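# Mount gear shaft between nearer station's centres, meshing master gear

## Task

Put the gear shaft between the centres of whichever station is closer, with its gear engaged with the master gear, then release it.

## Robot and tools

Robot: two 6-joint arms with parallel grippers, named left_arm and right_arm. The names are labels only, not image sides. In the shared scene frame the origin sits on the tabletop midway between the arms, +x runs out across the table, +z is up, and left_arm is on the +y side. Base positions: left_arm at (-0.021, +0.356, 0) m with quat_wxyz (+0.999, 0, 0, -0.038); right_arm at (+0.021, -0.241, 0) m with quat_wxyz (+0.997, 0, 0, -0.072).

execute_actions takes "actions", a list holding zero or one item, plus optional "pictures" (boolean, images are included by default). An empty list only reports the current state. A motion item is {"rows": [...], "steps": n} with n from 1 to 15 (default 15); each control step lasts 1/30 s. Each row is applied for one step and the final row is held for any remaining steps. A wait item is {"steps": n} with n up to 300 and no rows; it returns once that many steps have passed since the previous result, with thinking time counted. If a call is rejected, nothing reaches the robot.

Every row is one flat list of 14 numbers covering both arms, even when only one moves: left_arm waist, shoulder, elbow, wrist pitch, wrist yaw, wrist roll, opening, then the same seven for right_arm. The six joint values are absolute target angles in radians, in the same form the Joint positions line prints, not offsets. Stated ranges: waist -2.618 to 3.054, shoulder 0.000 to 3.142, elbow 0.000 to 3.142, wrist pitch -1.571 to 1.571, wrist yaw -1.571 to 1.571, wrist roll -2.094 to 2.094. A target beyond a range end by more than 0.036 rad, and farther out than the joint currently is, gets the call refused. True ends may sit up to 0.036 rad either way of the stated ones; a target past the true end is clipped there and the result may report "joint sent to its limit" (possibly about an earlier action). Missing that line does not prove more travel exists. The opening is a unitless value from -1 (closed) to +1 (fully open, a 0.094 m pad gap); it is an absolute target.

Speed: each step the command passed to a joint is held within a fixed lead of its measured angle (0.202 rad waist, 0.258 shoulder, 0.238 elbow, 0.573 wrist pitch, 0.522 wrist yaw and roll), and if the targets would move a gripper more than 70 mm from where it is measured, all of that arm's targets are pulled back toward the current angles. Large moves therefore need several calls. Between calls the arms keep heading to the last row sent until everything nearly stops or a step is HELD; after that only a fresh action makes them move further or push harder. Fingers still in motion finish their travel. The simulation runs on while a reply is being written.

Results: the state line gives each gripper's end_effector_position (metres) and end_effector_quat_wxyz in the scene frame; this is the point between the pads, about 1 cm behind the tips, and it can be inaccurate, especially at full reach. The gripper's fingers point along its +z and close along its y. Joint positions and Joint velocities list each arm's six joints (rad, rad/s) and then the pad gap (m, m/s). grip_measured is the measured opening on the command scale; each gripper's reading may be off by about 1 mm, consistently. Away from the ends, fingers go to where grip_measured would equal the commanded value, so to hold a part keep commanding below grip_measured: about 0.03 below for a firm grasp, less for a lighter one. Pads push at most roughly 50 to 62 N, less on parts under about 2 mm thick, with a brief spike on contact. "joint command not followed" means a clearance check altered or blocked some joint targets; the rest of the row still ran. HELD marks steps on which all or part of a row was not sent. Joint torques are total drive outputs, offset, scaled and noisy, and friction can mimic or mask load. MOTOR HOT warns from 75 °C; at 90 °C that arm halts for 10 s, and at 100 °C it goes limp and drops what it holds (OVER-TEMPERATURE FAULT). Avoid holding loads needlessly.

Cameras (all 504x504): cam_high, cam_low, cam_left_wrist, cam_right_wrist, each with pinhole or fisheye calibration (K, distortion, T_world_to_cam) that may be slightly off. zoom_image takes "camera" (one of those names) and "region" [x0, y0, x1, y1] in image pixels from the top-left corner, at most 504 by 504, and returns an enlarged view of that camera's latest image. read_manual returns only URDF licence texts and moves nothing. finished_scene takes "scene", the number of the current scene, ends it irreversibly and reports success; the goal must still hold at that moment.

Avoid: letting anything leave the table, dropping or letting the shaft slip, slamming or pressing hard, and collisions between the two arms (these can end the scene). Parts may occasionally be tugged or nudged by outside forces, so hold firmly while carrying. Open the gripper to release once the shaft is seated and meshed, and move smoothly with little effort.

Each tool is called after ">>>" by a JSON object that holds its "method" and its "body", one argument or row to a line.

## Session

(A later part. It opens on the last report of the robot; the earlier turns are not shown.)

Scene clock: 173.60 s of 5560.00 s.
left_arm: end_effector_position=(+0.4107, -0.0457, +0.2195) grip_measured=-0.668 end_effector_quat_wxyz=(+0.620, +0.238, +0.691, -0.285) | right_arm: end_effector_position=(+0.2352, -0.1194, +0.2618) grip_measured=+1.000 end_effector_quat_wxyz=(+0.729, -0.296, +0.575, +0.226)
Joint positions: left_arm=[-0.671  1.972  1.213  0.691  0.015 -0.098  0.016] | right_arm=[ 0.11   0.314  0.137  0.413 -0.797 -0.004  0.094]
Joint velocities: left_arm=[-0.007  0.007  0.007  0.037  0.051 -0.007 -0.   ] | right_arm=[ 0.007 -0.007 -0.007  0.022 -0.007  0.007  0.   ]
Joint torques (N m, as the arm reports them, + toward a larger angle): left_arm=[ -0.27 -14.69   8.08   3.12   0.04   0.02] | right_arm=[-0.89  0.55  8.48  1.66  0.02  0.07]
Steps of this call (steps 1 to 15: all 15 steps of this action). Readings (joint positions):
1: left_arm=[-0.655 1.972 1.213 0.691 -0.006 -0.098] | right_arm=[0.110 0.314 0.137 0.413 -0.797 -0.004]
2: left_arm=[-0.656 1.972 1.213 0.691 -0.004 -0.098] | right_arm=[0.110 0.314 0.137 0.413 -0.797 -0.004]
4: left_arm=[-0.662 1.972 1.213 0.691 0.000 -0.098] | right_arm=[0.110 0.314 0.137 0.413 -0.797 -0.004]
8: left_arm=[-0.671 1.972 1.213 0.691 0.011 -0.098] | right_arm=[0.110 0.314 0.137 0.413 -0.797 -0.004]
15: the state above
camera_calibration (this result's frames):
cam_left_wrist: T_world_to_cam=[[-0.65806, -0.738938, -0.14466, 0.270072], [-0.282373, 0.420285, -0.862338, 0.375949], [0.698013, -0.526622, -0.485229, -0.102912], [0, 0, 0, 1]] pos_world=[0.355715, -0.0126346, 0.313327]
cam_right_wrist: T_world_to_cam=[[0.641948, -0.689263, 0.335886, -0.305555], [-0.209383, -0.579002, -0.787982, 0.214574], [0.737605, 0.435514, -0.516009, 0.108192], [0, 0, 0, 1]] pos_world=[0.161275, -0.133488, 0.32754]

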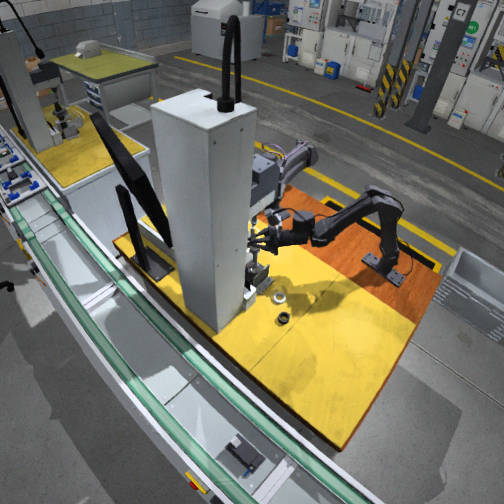

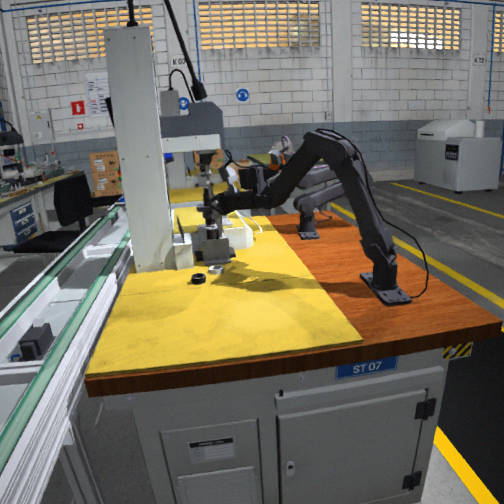

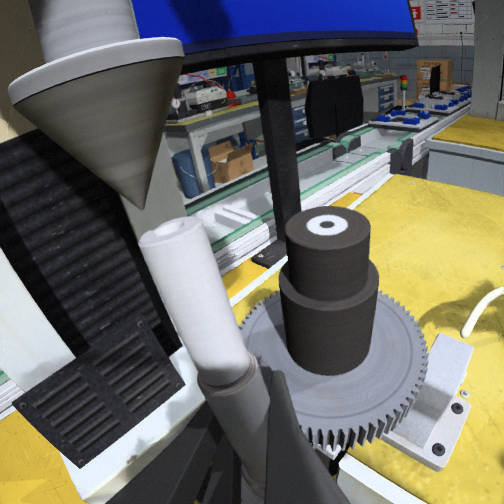

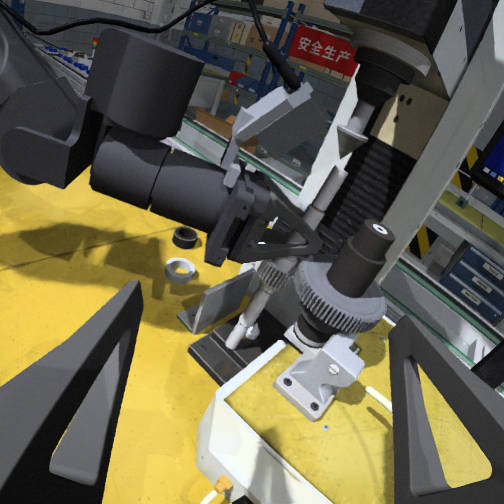

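>>> {"method": "execute_actions", "body": {
  "actions": [
    {"rows":[[-0.672,1.95,1.23,0.845,-0.008,-0.095,-0.72,0.1,0.3,0.15,0.4,-0.8,0,1]]}
  ]
}}

>>> {"method": "zoom_image", "body": {
  "camera": "cam_low",
  "region": [180,150,240,210]
}}

>>> {"method": "zoom_image", "body": {
  "camera": "cam_right_wrist",
  "region": [300,110,400,210]
}}

Scene clock: 181.67 s of 5560.00 s.
left_arm: end_effector_position=(+0.4129, -0.0436, +0.2213) grip_measured=-0.668 end_effector_quat_wxyz=(+0.626, +0.232, +0.690, -0.280) | right_arm: end_effector_position=(+0.2352, -0.1194, +0.2618) grip_measured=+1.000 end_effector_quat_wxyz=(+0.729, -0.296, +0.575, +0.226)
Joint positions: left_arm=[-0.671  1.972  1.213  0.699 -0.002 -0.097  0.016] | right_arm=[ 0.11   0.314  0.137  0.413 -0.797 -0.004  0.094]
Joint velocities: left_arm=[ 0.007 -0.012  0.002  0.022 -0.007  0.007  0.001] | right_arm=[-0.027 -0.002 -0.017 -0.066 -0.007  0.007  0.   ]
Joint torques (N m, as the arm reports them, + toward a larger angle): left_arm=[ -0.02 -14.68   8.09   3.47  -0.08   0.01] | right_arm=[-0.89  0.73  8.45  1.69  0.05  0.05]
Steps of this call (steps 1 to 15: the robot went on to your last target; steps 16 to 90: nothing new was sent; then 4.57 s passed at rest; steps 91 to 105: all 15 steps of this action). Readings (joint positions):
91: left_arm=[-0.671 1.972 1.213 0.694 0.013 -0.098] | right_arm=[0.110 0.314 0.137 0.413 -0.797 -0.004]
92: left_arm=[-0.671 1.972 1.213 0.697 0.011 -0.098] | right_arm=[0.110 0.314 0.137 0.413 -0.797 -0.004]
94: left_arm=[-0.671 1.972 1.213 0.698 0.006 -0.097] | right_arm=[0.110 0.314 0.137 0.413 -0.797 -0.004]
98: left_arm=[-0.671 1.972 1.213 0.698 0.001 -0.097] | right_arm=[0.110 0.314 0.137 0.413 -0.797 -0.004]
105: the state above
camera_calibration (this result's frames):
cam_left_wrist: T_world_to_cam=[[-0.644627, -0.750225, -0.147035, 0.267776], [-0.28318, 0.412969, -0.865601, 0.377953], [0.710117, -0.516352, -0.478659, -0.108424], [0, 0, 0, 1]] pos_world=[0.356638, -0.0111753, 0.314631]
cam_right_wrist: T_world_to_cam=[[0.641948, -0.689263, 0.335886, -0.305555], [-0.209383, -0.579002, -0.787982, 0.214574], [0.737605, 0.435514, -0.516009, 0.108192], [0, 0, 0, 1]] pos_world=[0.161275, -0.133488, 0.32754]

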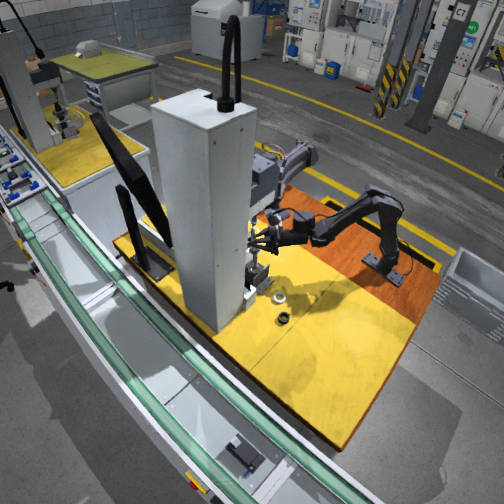

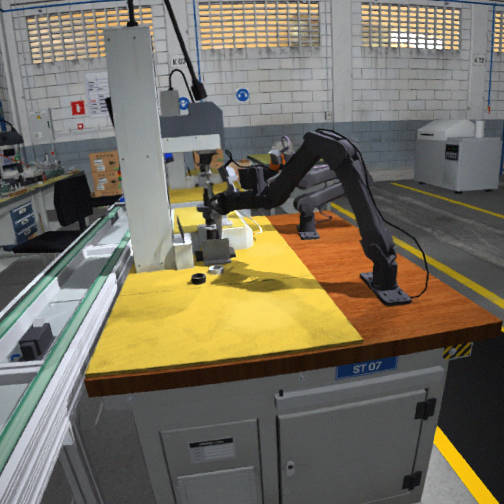

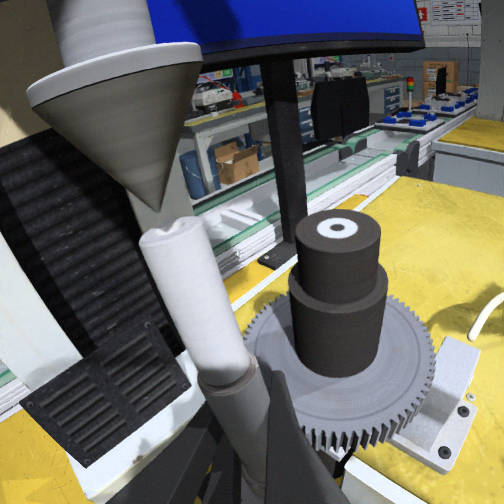

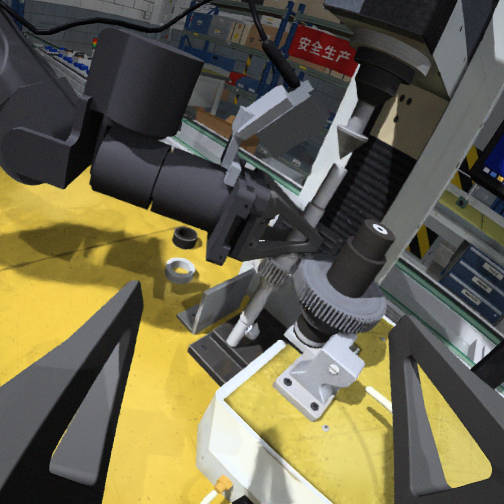

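Region (180, 150, 240, 210) of cam_low's 504x504 image, scaled by 8.400, with more detail than that image has.

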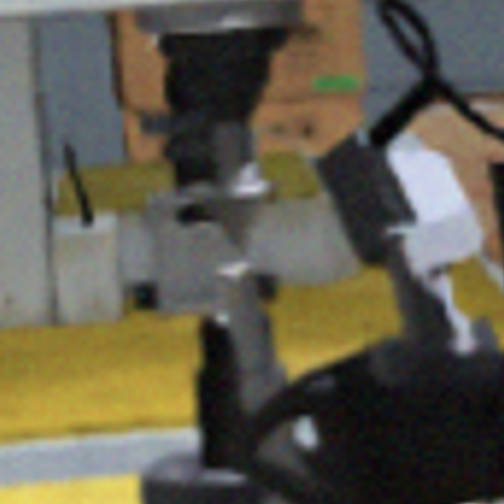

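Region (300, 110, 400, 210) of cam_right_wrist's 504x504 image, scaled by 5.040, with more detail than that image has.

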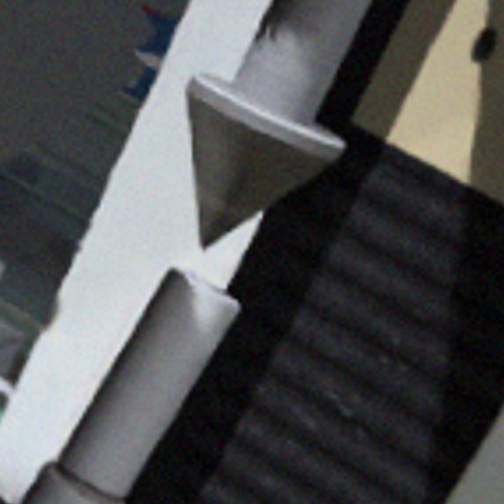

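>>> {"method": "execute_actions", "body": {
  "actions": [
    {"rows":[[-0.672,1.905,1.205,0.82,-0.008,-0.095,-0.72,0.1,0.3,0.15,0.4,-0.8,0,1]]}
  ]
}}

>>> {"method": "zoom_image", "body": {
  "camera": "cam_right_wrist",
  "region": [300,110,400,210]
}}

Scene clock: 186.87 s of 5560.00 s.
left_arm: end_effector_position=(+0.4107, -0.0415, +0.2181) grip_measured=-0.668 end_effector_quat_wxyz=(+0.624, +0.232, +0.692, -0.279) | right_arm: end_effector_position=(+0.2352, -0.1194, +0.2618) grip_measured=+1.000 end_effector_quat_wxyz=(+0.729, -0.296, +0.575, +0.226)
Joint positions: left_arm=[-0.671  1.967  1.195  0.706 -0.003 -0.097  0.016] | right_arm=[ 0.11   0.314  0.137  0.413 -0.797 -0.004  0.094]
Joint velocities: left_arm=[ 0.002  0.002  0.002 -0.095  0.051 -0.022 -0.001] | right_arm=[-0.007 -0.007  0.017  0.037 -0.051  0.066  0.   ]
Joint torques (N m, as the arm reports them, + toward a larger angle): left_arm=[  0.02 -18.12   7.47   3.18  -0.07   0.  ] | right_arm=[-0.84  0.6   8.44  1.64  0.04  0.02]
Steps of this call (steps 1 to 15: the robot went on to your last target; steps 16 to 90: nothing new was sent; then 1.70 s passed at rest; steps 91 to 105: all 15 steps of this action). Readings (joint positions):
91: left_arm=[-0.671 1.972 1.209 0.701 -0.002 -0.097] | right_arm=[0.110 0.314 0.137 0.413 -0.797 -0.004]
92: left_arm=[-0.671 1.970 1.204 0.703 -0.002 -0.097] | right_arm=[0.110 0.314 0.137 0.413 -0.797 -0.004]
94: left_arm=[-0.671 1.967 1.196 0.706 -0.003 -0.097] | right_arm=[0.110 0.314 0.137 0.413 -0.797 -0.004]
98: left_arm=[-0.671 1.967 1.195 0.706 -0.003 -0.097] | right_arm=[0.110 0.314 0.137 0.413 -0.797 -0.004]
105: the state above
camera_calibration (this result's frames):
cam_left_wrist: T_world_to_cam=[[-0.644545, -0.750253, -0.14725, 0.26756], [-0.286371, 0.415471, -0.863351, 0.37461], [0.70891, -0.514301, -0.48264, -0.105903], [0, 0, 0, 1]] pos_world=[0.354808, -0.00936784, 0.311706]
cam_right_wrist: T_world_to_cam=[[0.641948, -0.689263, 0.335886, -0.305555], [-0.209383, -0.579002, -0.787982, 0.214574], [0.737605, 0.435514, -0.516009, 0.108192], [0, 0, 0, 1]] pos_world=[0.161275, -0.133488, 0.32754]

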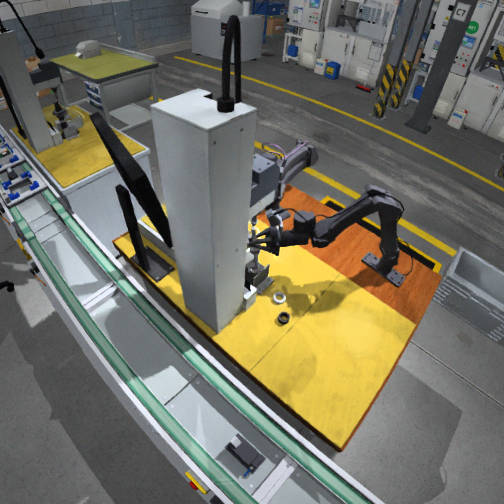

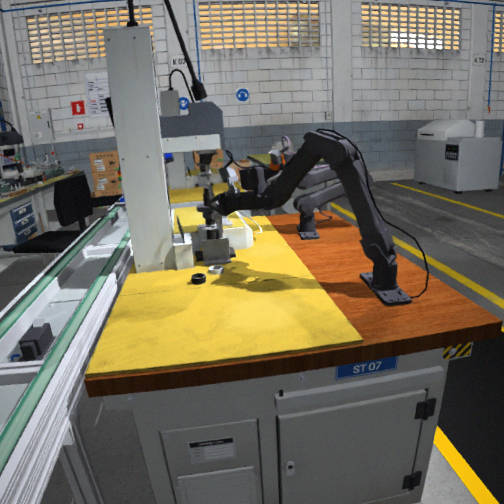

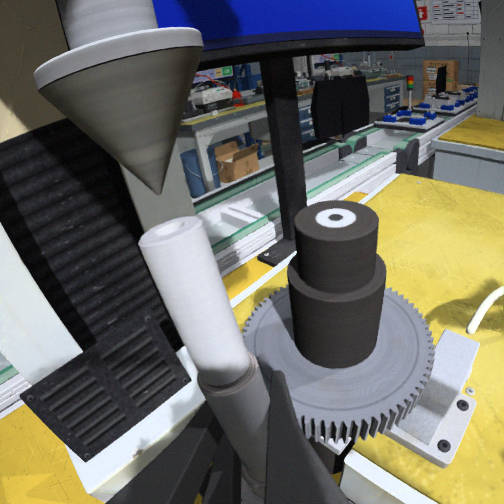

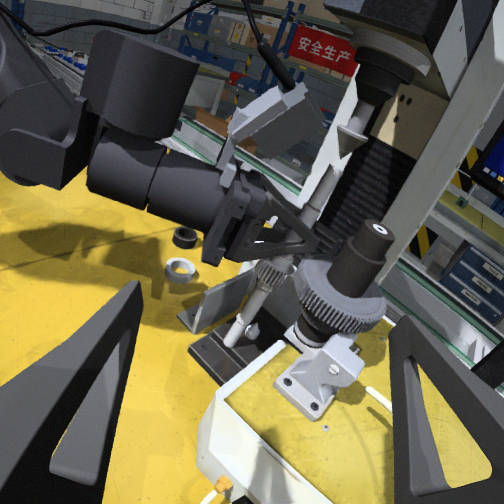

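Region (300, 110, 400, 210) of cam_right_wrist's 504x504 image, scaled by 5.040, with more detail than that image has.

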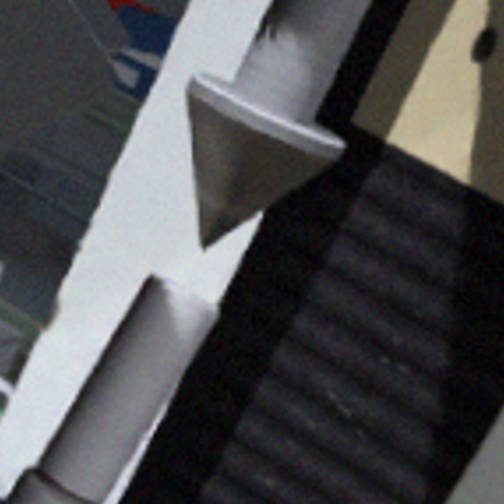

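Aligned; raise.

>>> {"method": "execute_actions", "body": {
  "actions": [
    {"rows":[[-0.672,1.94,1.25,0.87,-0.008,-0.095,-0.72,0.1,0.3,0.15,0.4,-0.8,0,1]]}
  ]
}}

>>> {"method": "zoom_image", "body": {
  "camera": "cam_right_wrist",
  "region": [200,110,440,350]
}}

Scene clock: 191.40 s of 5560.00 s.
left_arm: end_effector_position=(+0.4110, -0.0415, +0.2217) grip_measured=-0.668 end_effector_quat_wxyz=(+0.629, +0.230, +0.687, -0.281) | right_arm: end_effector_position=(+0.2352, -0.1194, +0.2618) grip_measured=+1.000 end_effector_quat_wxyz=(+0.729, -0.296, +0.575, +0.226)
Joint positions: left_arm=[-0.671  1.967  1.195  0.721 -0.004 -0.096  0.016] | right_arm=[ 0.11   0.314  0.137  0.413 -0.797 -0.004  0.094]
Joint velocities: left_arm=[-0.002 -0.007 -0.007 -0.007  0.007 -0.066 -0.   ] | right_arm=[-0.017  0.007  0.002  0.022  0.022  0.007  0.   ]
Joint torques (N m, as the arm reports them, + toward a larger angle): left_arm=[ -0.01 -14.94  11.14   3.5   -0.06  -0.01] | right_arm=[-1.05  0.79  8.45  1.68  0.04  0.02]
Steps of this call (steps 1 to 15: the robot went on to your last target; steps 16 to 90: nothing new was sent; then 1.03 s passed at rest; steps 91 to 105: all 15 steps of this action). Readings (joint positions):
91: left_arm=[-0.671 1.967 1.195 0.710 -0.003 -0.097] | right_arm=[0.110 0.314 0.137 0.413 -0.797 -0.004]
92: left_arm=[-0.671 1.967 1.195 0.715 -0.003 -0.097] | right_arm=[0.110 0.314 0.137 0.413 -0.797 -0.004]
94: left_arm=[-0.671 1.967 1.195 0.720 -0.003 -0.096] | right_arm=[0.110 0.314 0.137 0.413 -0.797 -0.004]
98: left_arm=[-0.671 1.967 1.195 0.721 -0.004 -0.096] | right_arm=[0.110 0.314 0.137 0.413 -0.797 -0.004]
105: the state above
camera_calibration (this result's frames):
cam_left_wrist: T_world_to_cam=[[-0.642093, -0.752374, -0.147139, 0.267163], [-0.277347, 0.406905, -0.870349, 0.375285], [0.7147, -0.518036, -0.469939, -0.109722], [0, 0, 0, 1]] pos_world=[0.354046, -0.00853856, 0.314376]
cam_right_wrist: T_world_to_cam=[[0.641948, -0.689263, 0.335886, -0.305555], [-0.209383, -0.579002, -0.787982, 0.214574], [0.737605, 0.435514, -0.516009, 0.108192], [0, 0, 0, 1]] pos_world=[0.161275, -0.133488, 0.32754]

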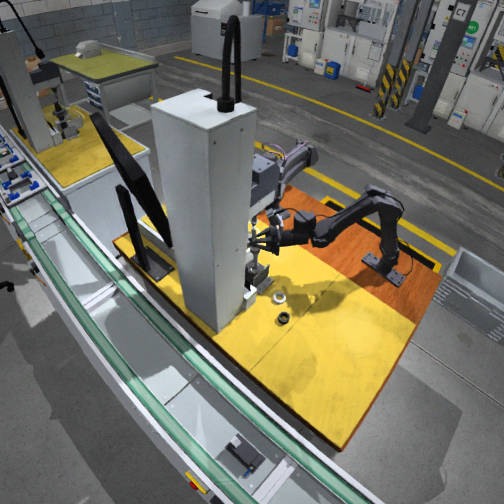

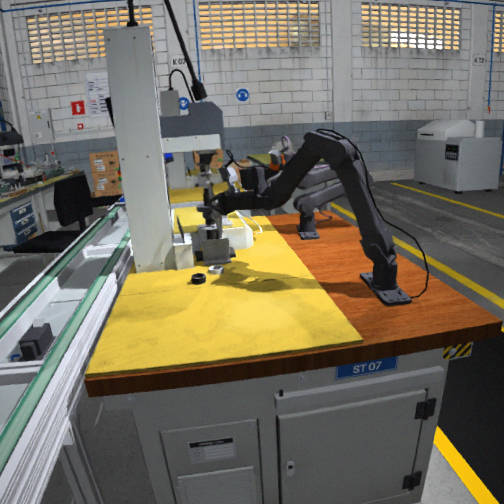

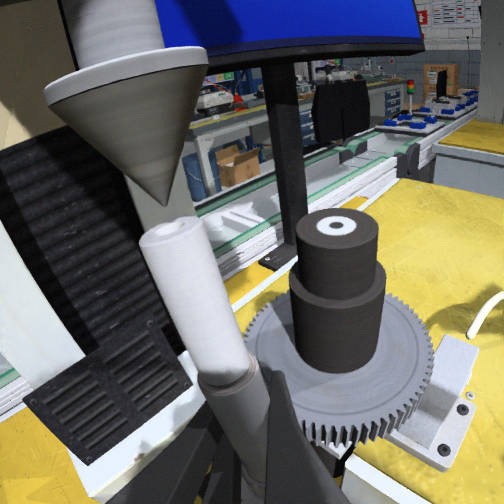

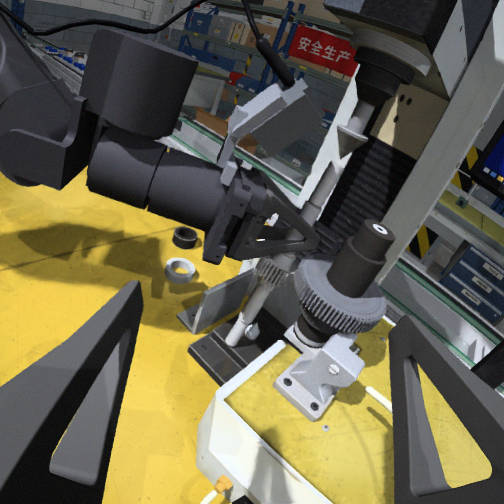

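Region (200, 110, 440, 350) of cam_right_wrist's 504x504 image, scaled by 2.100, with more detail than that image has.

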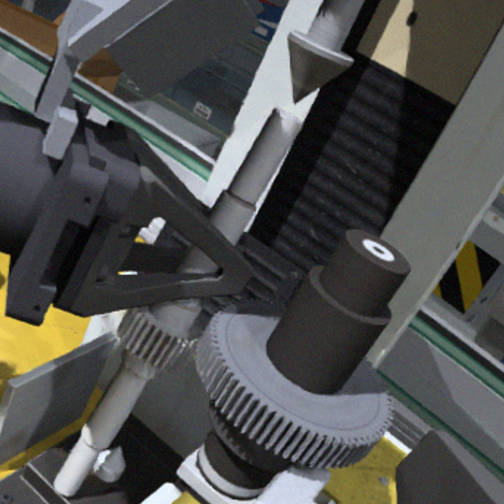

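>>> {"method": "execute_actions", "body": {
  "actions": [
    {"rows":[[-0.672,1.94,1.25,0.80,-0.032,-0.03,-0.72,0.1,0.3,0.15,0.4,-0.8,0,1]]}
  ],
  "pictures": false
}}

>>> {"method": "execute_actions", "body": {
  "actions": [
    {"rows":[[-0.672,1.92,1.275,0.80,-0.032,-0.03,-0.72,0.1,0.3,0.15,0.4,-0.8,0,1]]}
  ]
}}

>>> {"method": "zoom_image", "body": {
  "camera": "cam_right_wrist",
  "region": [200,110,440,350]
}}

Scene clock: 198.37 s of 5560.00 s.
left_arm: end_effector_position=(+0.4129, -0.0391, +0.2183) grip_measured=-0.667 end_effector_quat_wxyz=(+0.635, +0.246, +0.687, -0.255) | right_arm: end_effector_position=(+0.2352, -0.1194, +0.2618) grip_measured=+1.000 end_effector_quat_wxyz=(+0.729, -0.296, +0.575, +0.226)
Joint positions: left_arm=[-0.671  1.967  1.195  0.707 -0.021 -0.04   0.016] | right_arm=[ 0.11   0.314  0.137  0.413 -0.797 -0.004  0.094]
Joint velocities: left_arm=[-0.002 -0.017 -0.007  0.095  0.022  0.007 -0.001] | right_arm=[ 0.007 -0.002 -0.002  0.007  0.051  0.125  0.   ]
Joint torques (N m, as the arm reports them, + toward a larger angle): left_arm=[  0.02 -14.93  11.16   2.99  -0.12   0.06] | right_arm=[-0.85  0.62  8.41  1.65  0.04  0.04]
Steps of this call (steps 1 to 15: the robot went on to your last target; steps 16 to 90: nothing new was sent; then 3.47 s passed at rest; steps 91 to 105: all 15 steps of this action). Readings (joint positions):
91: left_arm=[-0.671 1.967 1.195 0.717 -0.006 -0.087] | right_arm=[0.110 0.314 0.137 0.413 -0.797 -0.004]
92: left_arm=[-0.671 1.967 1.195 0.715 -0.009 -0.076] | right_arm=[0.110 0.314 0.137 0.413 -0.797 -0.004]
94: left_arm=[-0.671 1.967 1.195 0.710 -0.016 -0.061] | right_arm=[0.110 0.314 0.137 0.413 -0.797 -0.004]
98: left_arm=[-0.671 1.967 1.195 0.707 -0.021 -0.047] | right_arm=[0.110 0.314 0.137 0.413 -0.797 -0.004]
105: the state above

Scene clock: 198.87 s of 5560.00 s.
left_arm: end_effector_position=(+0.4160, -0.0404, +0.2253) grip_measured=-0.667 end_effector_quat_wxyz=(+0.638, +0.245, +0.685, -0.252) | right_arm: end_effector_position=(+0.2352, -0.1194, +0.2618) grip_measured=+1.000 end_effector_quat_wxyz=(+0.729, -0.296, +0.575, +0.226)
Joint positions: left_arm=[-0.671  1.967  1.22   0.688 -0.027 -0.035  0.016] | right_arm=[ 0.11   0.314  0.137  0.413 -0.797 -0.004  0.094]
Joint velocities: left_arm=[ 0.007 -0.002  0.007  0.007 -0.037  0.022 -0.   ] | right_arm=[-0.002  0.007  0.012 -0.051  0.022 -0.022  0.   ]
Joint torques (N m, as the arm reports them, + toward a larger angle): left_arm=[  0.04 -16.79  11.24   3.16  -0.07   0.01] | right_arm=[-1.02  0.59  8.41  1.68  0.05  0.05]
Steps of this call (steps 1 to 15: all 15 steps of this action). Readings (joint positions):
1: left_arm=[-0.671 1.967 1.199 0.704 -0.021 -0.040] | right_arm=[0.110 0.314 0.137 0.413 -0.797 -0.004]
2: left_arm=[-0.671 1.967 1.205 0.697 -0.022 -0.039] | right_arm=[0.110 0.314 0.137 0.413 -0.797 -0.004]
4: left_arm=[-0.671 1.967 1.215 0.693 -0.024 -0.037] | right_arm=[0.110 0.314 0.137 0.413 -0.797 -0.004]
8: left_arm=[-0.671 1.967 1.220 0.688 -0.027 -0.035] | right_arm=[0.110 0.314 0.137 0.413 -0.797 -0.004]
15: the state above
camera_calibration (this result's frames):
cam_left_wrist: T_world_to_cam=[[-0.620658, -0.755696, -0.209064, 0.276575], [-0.25452, 0.446374, -0.857887, 0.368704], [0.741622, -0.479243, -0.469385, -0.120824], [0, 0, 0, 1]] pos_world=[0.355106, -0.0134773, 0.317415]
cam_right_wrist: T_world_to_cam=[[0.641948, -0.689263, 0.335886, -0.305555], [-0.209383, -0.579002, -0.787982, 0.214574], [0.737605, 0.435514, -0.516009, 0.108192], [0, 0, 0, 1]] pos_world=[0.161275, -0.133488, 0.32754]

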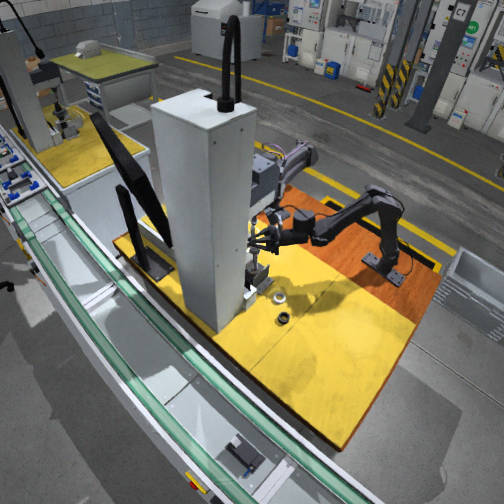

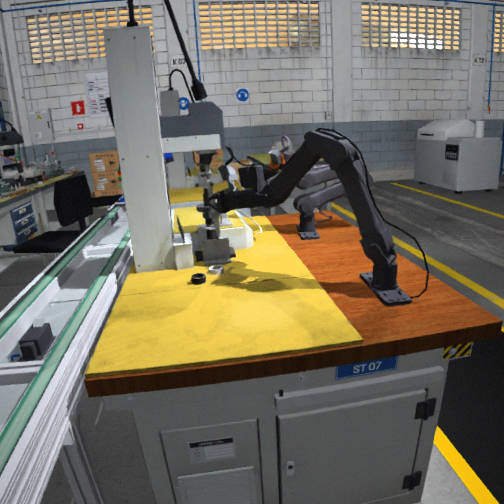

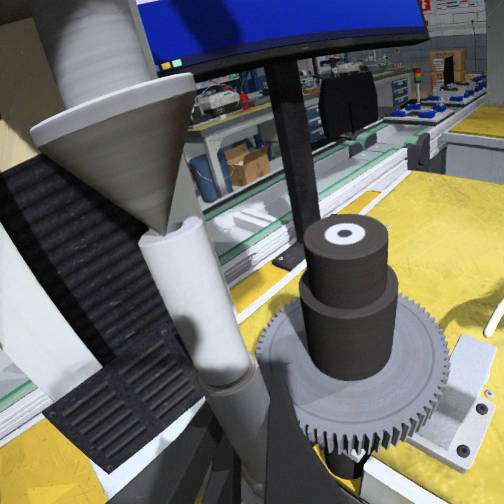

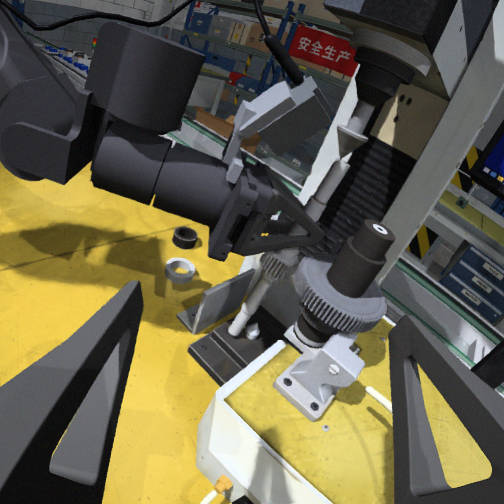

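Region (200, 110, 440, 350) of cam_right_wrist's 504x504 image, scaled by 2.100, with more detail than that image has.

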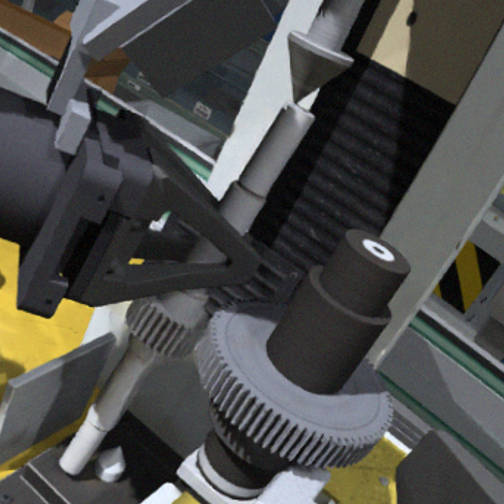

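>>> {"method": "execute_actions", "body": {
  "actions": [
    {"rows":[[-0.672,1.95,1.25,0.87,-0.042,-0.03,-0.72,0.1,0.3,0.15,0.4,-0.8,0,1]]}
  ]
}}

Scene clock: 223.60 s of 5560.00 s.
left_arm: end_effector_position=(+0.4177, -0.0408, +0.2265) grip_measured=-0.667 end_effector_quat_wxyz=(+0.645, +0.241, +0.680, -0.253) | right_arm: end_effector_position=(+0.2352, -0.1194, +0.2618) grip_measured=+1.000 end_effector_quat_wxyz=(+0.729, -0.296, +0.575, +0.226)
Joint positions: left_arm=[-0.671  1.977  1.22   0.717 -0.032 -0.034  0.016] | right_arm=[ 0.11   0.314  0.137  0.413 -0.797 -0.004  0.094]
Joint velocities: left_arm=[ 0.007  0.017 -0.007  0.081  0.022  0.022  0.001] | right_arm=[-0.002  0.007 -0.012  0.066  0.037 -0.081  0.   ]
Joint torques (N m, as the arm reports them, + toward a larger angle): left_arm=[  0.01 -15.18   9.14   3.53  -0.11   0.01] | right_arm=[-0.96  0.55  8.53  1.65  0.07  0.05]
Steps of this call (steps 1 to 15: the robot went on to your last target; steps 16 to 90: nothing new was sent; then 21.23 s passed at rest; steps 91 to 105: all 15 steps of this action). Readings (joint positions):
91: left_arm=[-0.671 1.967 1.220 0.693 -0.028 -0.035] | right_arm=[0.110 0.314 0.137 0.413 -0.797 -0.004]
92: left_arm=[-0.671 1.969 1.220 0.698 -0.029 -0.035] | right_arm=[0.110 0.314 0.137 0.413 -0.797 -0.004]
94: left_arm=[-0.671 1.974 1.220 0.709 -0.030 -0.034] | right_arm=[0.110 0.314 0.137 0.413 -0.797 -0.004]
98: left_arm=[-0.671 1.977 1.220 0.717 -0.032 -0.034] | right_arm=[0.110 0.314 0.137 0.413 -0.797 -0.004]
105: the state above
camera_calibration (this result's frames):
cam_left_wrist: T_world_to_cam=[[-0.613882, -0.761157, -0.209258, 0.274592], [-0.244058, 0.435103, -0.866673, 0.367475], [0.750723, -0.480964, -0.452868, -0.129301], [0, 0, 0, 1]] pos_world=[0.355321, -0.0130714, 0.317385]
cam_right_wrist: T_world_to_cam=[[0.641948, -0.689263, 0.335886, -0.305555], [-0.209383, -0.579002, -0.787982, 0.214574], [0.737605, 0.435514, -0.516009, 0.108192], [0, 0, 0, 1]] pos_world=[0.161275, -0.133488, 0.32754]

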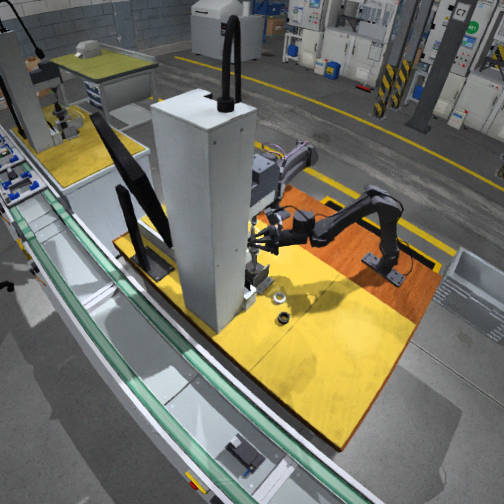

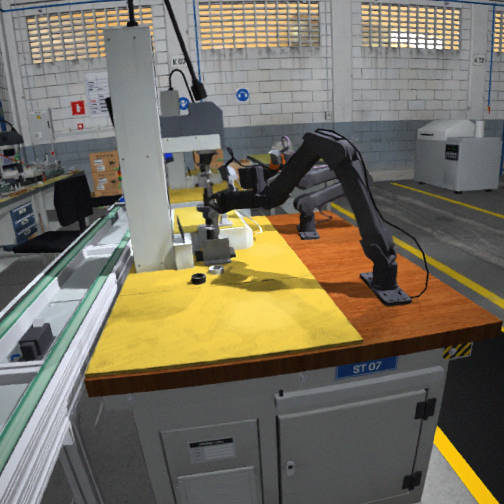

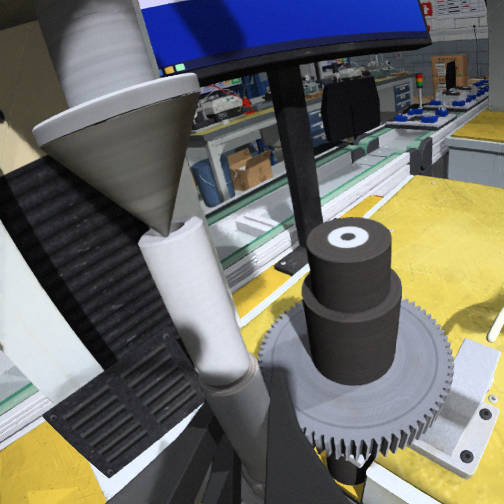

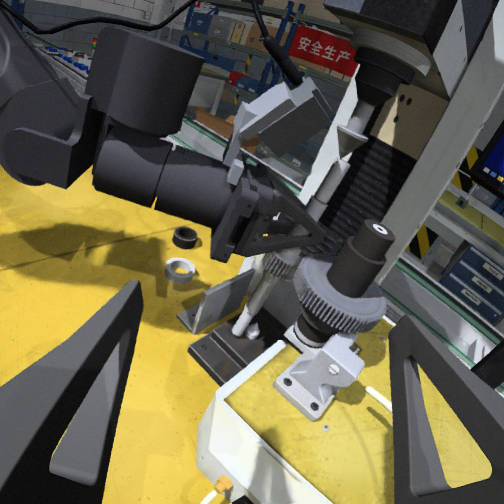

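>>> {"method": "execute_actions", "body": {
  "actions": [
    {"rows":[[-0.672,1.95,1.25,0.85,-0.042,-0.03,-0.72,0.15,1.0,0.4,0.95,-0.5,0,0.2]]}
  ],
  "pictures": false
}}

>>> {"method": "execute_actions", "body": {
  "actions": [
    {"rows":[[-0.672,1.95,1.25,0.85,-0.042,-0.03,-0.72,0.25,1.29,0.51,1.12,-0.5,0,0.2]]}
  ],
  "pictures": false
}}

>>> {"method": "execute_actions", "body": {
  "actions": [
    {"steps":30}
  ]
}}

Scene clock: 263.37 s of 5560.00 s.
left_arm: end_effector_position=(+0.4177, -0.0408, +0.2265) grip_measured=-0.667 end_effector_quat_wxyz=(+0.645, +0.241, +0.680, -0.253) | right_arm: end_effector_position=(+0.3519, -0.1524, +0.3077) grip_measured=+0.203 end_effector_quat_wxyz=(+0.769, -0.205, +0.586, +0.153)
Joint positions: left_arm=[-0.671  1.977  1.22   0.717 -0.032 -0.034  0.016] | right_arm=[ 0.14   1.011  0.389  0.89  -0.522 -0.005  0.057]
Joint velocities: left_arm=[-0.007 -0.012 -0.012 -0.037 -0.037 -0.066 -0.001] | right_arm=[-0.002  0.002 -0.012  0.3    0.066 -0.022 -0.   ]
Joint torques (N m, as the arm reports them, + toward a larger angle): left_arm=[ -0.04 -15.14   9.13   3.35  -0.12   0.02] | right_arm=[ 0.89 -2.79  8.15  2.14  0.13  0.08]
Steps of this call (steps 1 to 15: the robot went on to your last target; steps 16 to 90: nothing new was sent; then 36.27 s passed at rest; steps 91 to 105: all 15 steps of this action). Readings (joint positions):
91: left_arm=[-0.671 1.977 1.220 0.717 -0.032 -0.034] | right_arm=[0.113 0.334 0.145 0.441 -0.781 -0.005]
92: left_arm=[-0.671 1.977 1.220 0.717 -0.032 -0.034] | right_arm=[0.118 0.379 0.170 0.480 -0.756 -0.005]
94: left_arm=[-0.671 1.977 1.220 0.717 -0.032 -0.034] | right_arm=[0.125 0.487 0.242 0.574 -0.703 -0.005]
98: left_arm=[-0.671 1.977 1.220 0.717 -0.032 -0.034] | right_arm=[0.139 0.808 0.396 0.831 -0.594 -0.005]
105: the state above

Scene clock: 263.87 s of 5560.00 s.
left_arm: end_effector_position=(+0.4177, -0.0408, +0.2265) grip_measured=-0.667 end_effector_quat_wxyz=(+0.645, +0.241, +0.680, -0.253) | right_arm: end_effector_position=(+0.3893, -0.1161, +0.3035) grip_measured=+0.203 end_effector_quat_wxyz=(+0.768, -0.231, +0.567, +0.186)
Joint positions: left_arm=[-0.671  1.977  1.22   0.717 -0.032 -0.034  0.016] | right_arm=[ 0.243  1.297  0.497  1.091 -0.509 -0.005  0.057]
Joint velocities: left_arm=[ 0.007  0.007  0.002  0.037 -0.037  0.051 -0.001] | right_arm=[ 0.007  0.002  0.002  0.007 -0.037 -0.037  0.   ]
Joint torques (N m, as the arm reports them, + toward a larger angle): left_arm=[ -0.02 -15.2    9.13   3.34  -0.12   0.02] | right_arm=[ 0.59 -4.91  7.82  2.09  0.17  0.07]
Steps of this call (steps 1 to 15: all 15 steps of this action). Readings (joint positions):
1: left_arm=[-0.671 1.977 1.220 0.717 -0.032 -0.034] | right_arm=[0.157 1.047 0.401 0.933 -0.515 -0.005]
2: left_arm=[-0.671 1.977 1.220 0.717 -0.032 -0.034] | right_arm=[0.190 1.119 0.438 0.985 -0.514 -0.005]
4: left_arm=[-0.671 1.977 1.220 0.717 -0.032 -0.034] | right_arm=[0.233 1.242 0.493 1.035 -0.513 -0.005]
8: left_arm=[-0.671 1.977 1.220 0.717 -0.032 -0.034] | right_arm=[0.243 1.297 0.497 1.048 -0.510 -0.005]
15: the state above

Scene clock: 264.87 s of 5560.00 s.
left_arm: end_effector_position=(+0.4177, -0.0408, +0.2265) grip_measured=-0.667 end_effector_quat_wxyz=(+0.645, +0.241, +0.680, -0.253) | right_arm: end_effector_position=(+0.3887, -0.1161, +0.3054) grip_measured=+0.203 end_effector_quat_wxyz=(+0.771, -0.232, +0.564, +0.186)
Joint positions: left_arm=[-0.671  1.977  1.22   0.717 -0.032 -0.034  0.016] | right_arm=[ 0.243  1.297  0.497  1.099 -0.509 -0.005  0.057]
Joint velocities: left_arm=[-0.002 -0.012 -0.007 -0.007 -0.095 -0.022 -0.001] | right_arm=[-0.027 -0.007 -0.027  0.037  0.007  0.022  0.   ]
Joint torques (N m, as the arm reports them, + toward a larger angle): left_arm=[  0.   -15.13   9.14   3.35  -0.12   0.01] | right_arm=[ 0.72 -4.89  7.81  2.15  0.15  0.04]
Steps of this call (steps 1 to 15: the robot went on to your last target; steps 16 to 30: nothing new was sent). Readings (joint positions):
1: left_arm=[-0.671 1.977 1.220 0.717 -0.032 -0.034] | right_arm=[0.243 1.297 0.497 1.093 -0.509 -0.005]
2: left_arm=[-0.671 1.977 1.220 0.717 -0.032 -0.034] | right_arm=[0.243 1.297 0.497 1.094 -0.509 -0.005]
4: left_arm=[-0.671 1.977 1.220 0.717 -0.032 -0.034] | right_arm=[0.243 1.297 0.497 1.096 -0.509 -0.005]
8: left_arm=[-0.671 1.977 1.220 0.717 -0.032 -0.034] | right_arm=[0.243 1.297 0.497 1.098 -0.509 -0.005]
30: the state above
All arms were judged still, so your last target was given up. Only a new action makes them travel on or press farther. Fingers that are still opening or closing keep moving.
camera_calibration (this result's frames):
cam_left_wrist: T_world_to_cam=[[-0.613882, -0.761157, -0.209258, 0.274592], [-0.244058, 0.435103, -0.866673, 0.367475], [0.750723, -0.480964, -0.452868, -0.129301], [0, 0, 0, 1]] pos_world=[0.355321, -0.0130714, 0.317385]
cam_right_wrist: T_world_to_cam=[[0.513898, -0.798887, 0.312553, -0.372392], [-0.238003, -0.482817, -0.842759, 0.322035], [0.824175, 0.358703, -0.438256, -0.0502735], [0, 0, 0, 1]] pos_world=[0.309451, -0.123982, 0.365757]

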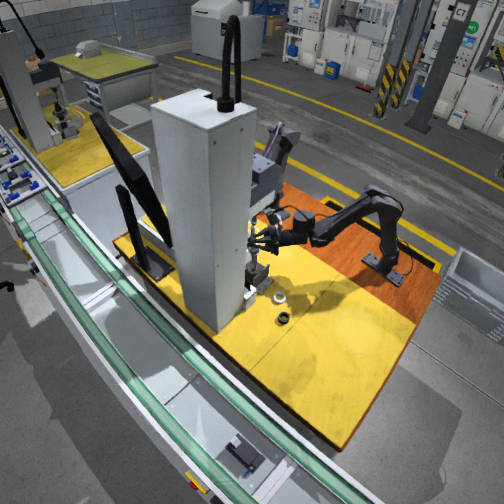

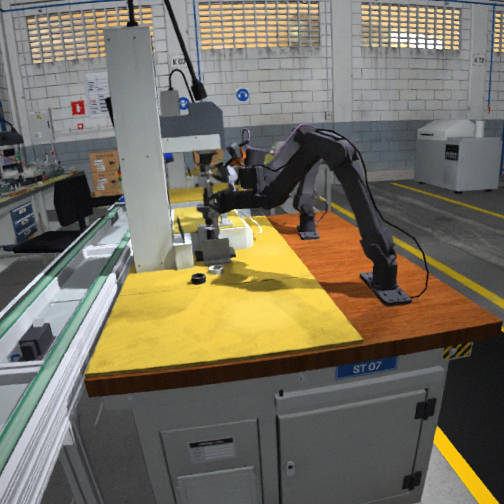

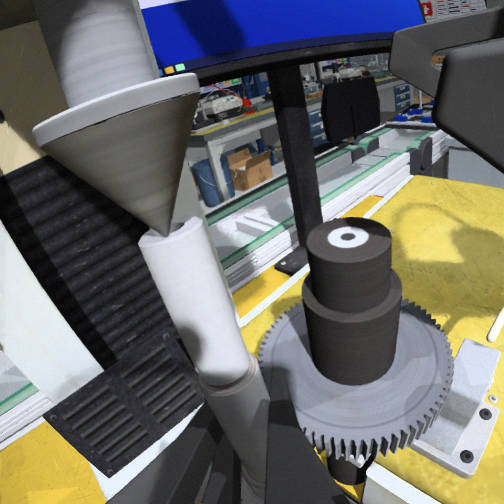

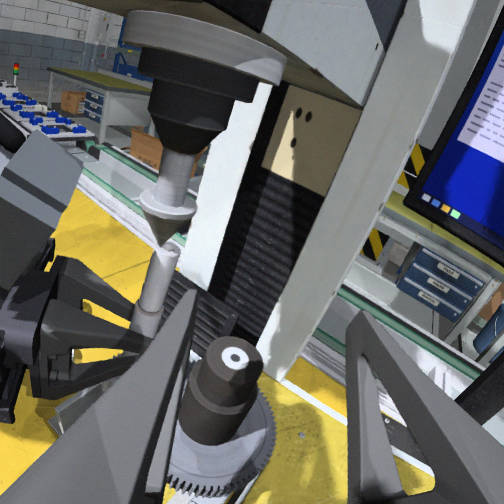

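>>> {"method": "execute_actions", "body": {
  "actions": [
    {"rows":[[-0.672,1.95,1.25,0.85,-0.042,-0.03,-0.72,-0.1,1.29,0.6,1.0,-0.8,0.19,0.2]]}
  ],
  "pictures": false
}}

>>> {"method": "execute_actions", "body": {
  "actions": [
    {"rows":[[-0.672,1.95,1.25,0.85,-0.042,-0.03,-0.72,-0.05,1.435,0.825,0.84,-1.2,0.19,0.2]]}
  ],
  "pictures": false
}}

>>> {"method": "execute_actions", "body": {
  "actions": [
    {"rows":[[-0.672,1.95,1.25,0.85,-0.042,-0.03,-0.72,0.07,1.435,0.825,0.84,-1.2,0.19,0.2]]}
  ]
}}

Scene clock: 280.13 s of 5560.00 s.
left_arm: end_effector_position=(+0.4177, -0.0408, +0.2265) grip_measured=-0.667 end_effector_quat_wxyz=(+0.645, +0.241, +0.680, -0.253) | right_arm: end_effector_position=(+0.4017, -0.2065, +0.3161) grip_measured=+0.203 end_effector_quat_wxyz=(+0.752, -0.185, +0.601, +0.200)
Joint positions: left_arm=[-0.671  1.977  1.22   0.717 -0.032 -0.034  0.016] | right_arm=[-0.104  1.297  0.583  1.015 -0.785  0.176  0.057]
Joint velocities: left_arm=[-0.012 -0.007 -0.007 -0.022 -0.037 -0.007  0.   ] | right_arm=[ 0.002 -0.017 -0.012 -0.022 -0.066 -0.022 -0.001]
Joint torques (N m, as the arm reports them, + toward a larger angle): left_arm=[ -0.02 -15.16   9.13   3.34  -0.12   0.02] | right_arm=[ 0.52 -5.03  8.26  1.67  0.05  0.06]
Steps of this call (steps 1 to 90: nothing new was sent; then 11.77 s passed at rest; steps 91 to 105: all 15 steps of this action). Readings (joint positions):
91: left_arm=[-0.671 1.977 1.220 0.717 -0.032 -0.034] | right_arm=[0.210 1.297 0.509 1.083 -0.574 0.024]
92: left_arm=[-0.671 1.977 1.220 0.717 -0.032 -0.034] | right_arm=[0.149 1.297 0.528 1.059 -0.632 0.055]
94: left_arm=[-0.671 1.977 1.220 0.717 -0.032 -0.034] | right_arm=[0.007 1.297 0.565 1.039 -0.691 0.101]
98: left_arm=[-0.671 1.977 1.220 0.717 -0.032 -0.034] | right_arm=[-0.104 1.297 0.583 1.030 -0.732 0.152]
105: the state above

Scene clock: 280.63 s of 5560.00 s.
left_arm: end_effector_position=(+0.4177, -0.0408, +0.2265) grip_measured=-0.667 end_effector_quat_wxyz=(+0.645, +0.241, +0.680, -0.253) | right_arm: end_effector_position=(+0.3972, -0.1479, +0.3193) grip_measured=+0.203 end_effector_quat_wxyz=(+0.656, -0.333, +0.586, +0.338)
Joint positions: left_arm=[-0.671  1.977  1.22   0.717 -0.032 -0.034  0.016] | right_arm=[-0.056  1.428  0.808  0.861 -1.184  0.182  0.057]
Joint velocities: left_arm=[-0.007 -0.007 -0.002 -0.022 -0.022  0.007 -0.   ] | right_arm=[ 0.007 -0.007 -0.012 -0.095 -0.212  0.095  0.001]
Joint torques (N m, as the arm reports them, + toward a larger angle): left_arm=[ -0.02 -15.13   9.13   3.35  -0.12   0.02] | right_arm=[ 0.48 -5.09  8.1   1.42  0.11  0.06]
Steps of this call (steps 1 to 15: all 15 steps of this action). Readings (joint positions):
1: left_arm=[-0.671 1.977 1.220 0.717 -0.032 -0.034] | right_arm=[-0.102 1.315 0.616 0.988 -0.853 0.178]
2: left_arm=[-0.671 1.977 1.220 0.717 -0.032 -0.034] | right_arm=[-0.088 1.356 0.681 0.956 -0.926 0.178]
4: left_arm=[-0.671 1.977 1.220 0.717 -0.032 -0.034] | right_arm=[-0.063 1.417 0.782 0.920 -1.019 0.180]
8: left_arm=[-0.671 1.977 1.220 0.717 -0.032 -0.034] | right_arm=[-0.056 1.428 0.808 0.887 -1.124 0.181]
15: the state above

Scene clock: 281.13 s of 5560.00 s.
left_arm: end_effector_position=(+0.4177, -0.0408, +0.2265) grip_measured=-0.667 end_effector_quat_wxyz=(+0.645, +0.241, +0.680, -0.253) | right_arm: end_effector_position=(+0.3797, -0.0990, +0.3180) grip_measured=+0.203 end_effector_quat_wxyz=(+0.628, -0.375, +0.563, +0.385)
Joint positions: left_arm=[-0.671  1.977  1.22   0.717 -0.032 -0.034  0.016] | right_arm=[ 0.073  1.428  0.808  0.856 -1.2    0.184  0.057]
Joint velocities: left_arm=[ 0.002 -0.012  0.007  0.081  0.007  0.007  0.   ] | right_arm=[ 0.012 -0.012 -0.002  0.037 -0.007  0.051 -0.001]
Joint torques (N m, as the arm reports them, + toward a larger angle): left_arm=[ -0.02 -15.18   9.11   3.35  -0.12   0.02] | right_arm=[-0.2  -5.26  8.16  1.36  0.11  0.09]
Steps of this call (steps 1 to 15: all 15 steps of this action). Readings (joint positions):
1: left_arm=[-0.671 1.977 1.220 0.717 -0.032 -0.034] | right_arm=[-0.042 1.428 0.808 0.859 -1.181 0.183]
2: left_arm=[-0.671 1.977 1.220 0.717 -0.032 -0.034] | right_arm=[-0.011 1.428 0.808 0.858 -1.180 0.184]
4: left_arm=[-0.671 1.977 1.220 0.717 -0.032 -0.034] | right_arm=[0.050 1.428 0.808 0.856 -1.190 0.184]
8: left_arm=[-0.671 1.977 1.220 0.717 -0.032 -0.034] | right_arm=[0.073 1.428 0.808 0.856 -1.200 0.184]
15: the state above
camera_calibration (this result's frames):
cam_left_wrist: T_world_to_cam=[[-0.613882, -0.761157, -0.209258, 0.274592], [-0.244058, 0.435103, -0.866673, 0.367475], [0.750723, -0.480964, -0.452868, -0.129301], [0, 0, 0, 1]] pos_world=[0.355321, -0.0130714, 0.317385]
cam_right_wrist: T_world_to_cam=[[0.893695, -0.399379, 0.204464, -0.428283], [-0.104162, -0.627936, -0.771263, 0.250866], [0.436416, 0.667977, -0.602783, 0.186692], [0, 0, 0, 1]] pos_world=[0.327409, -0.138225, 0.393587]

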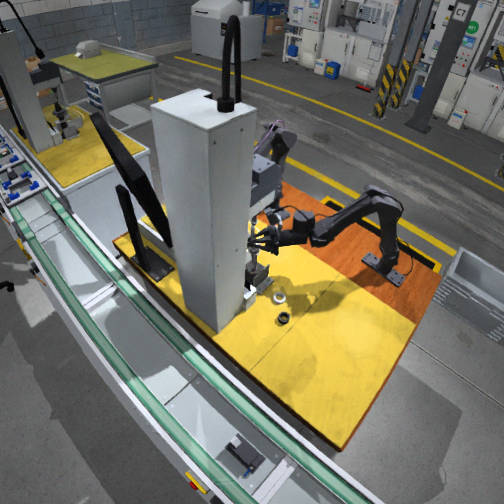

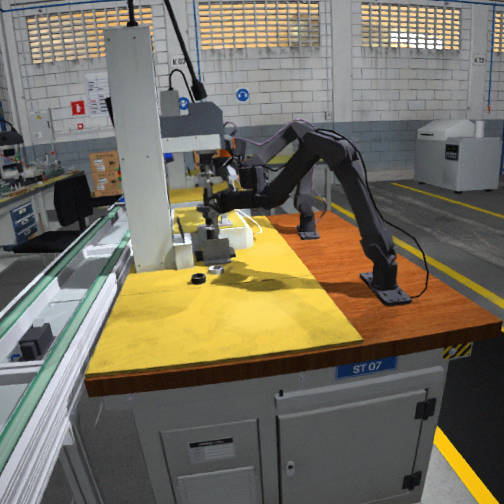

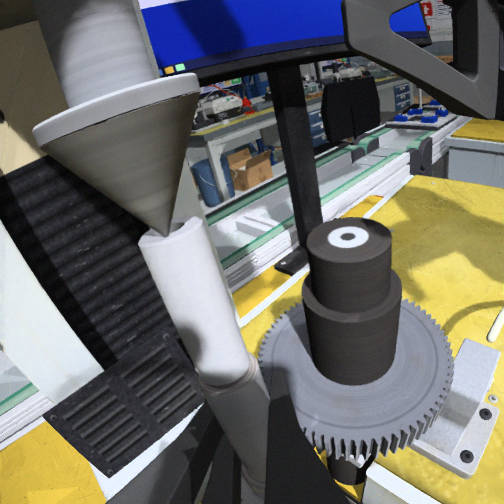

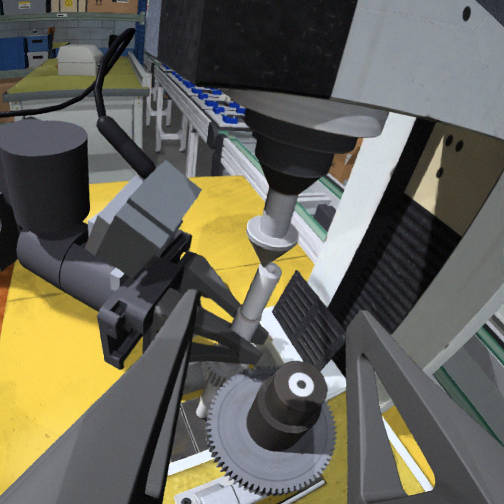

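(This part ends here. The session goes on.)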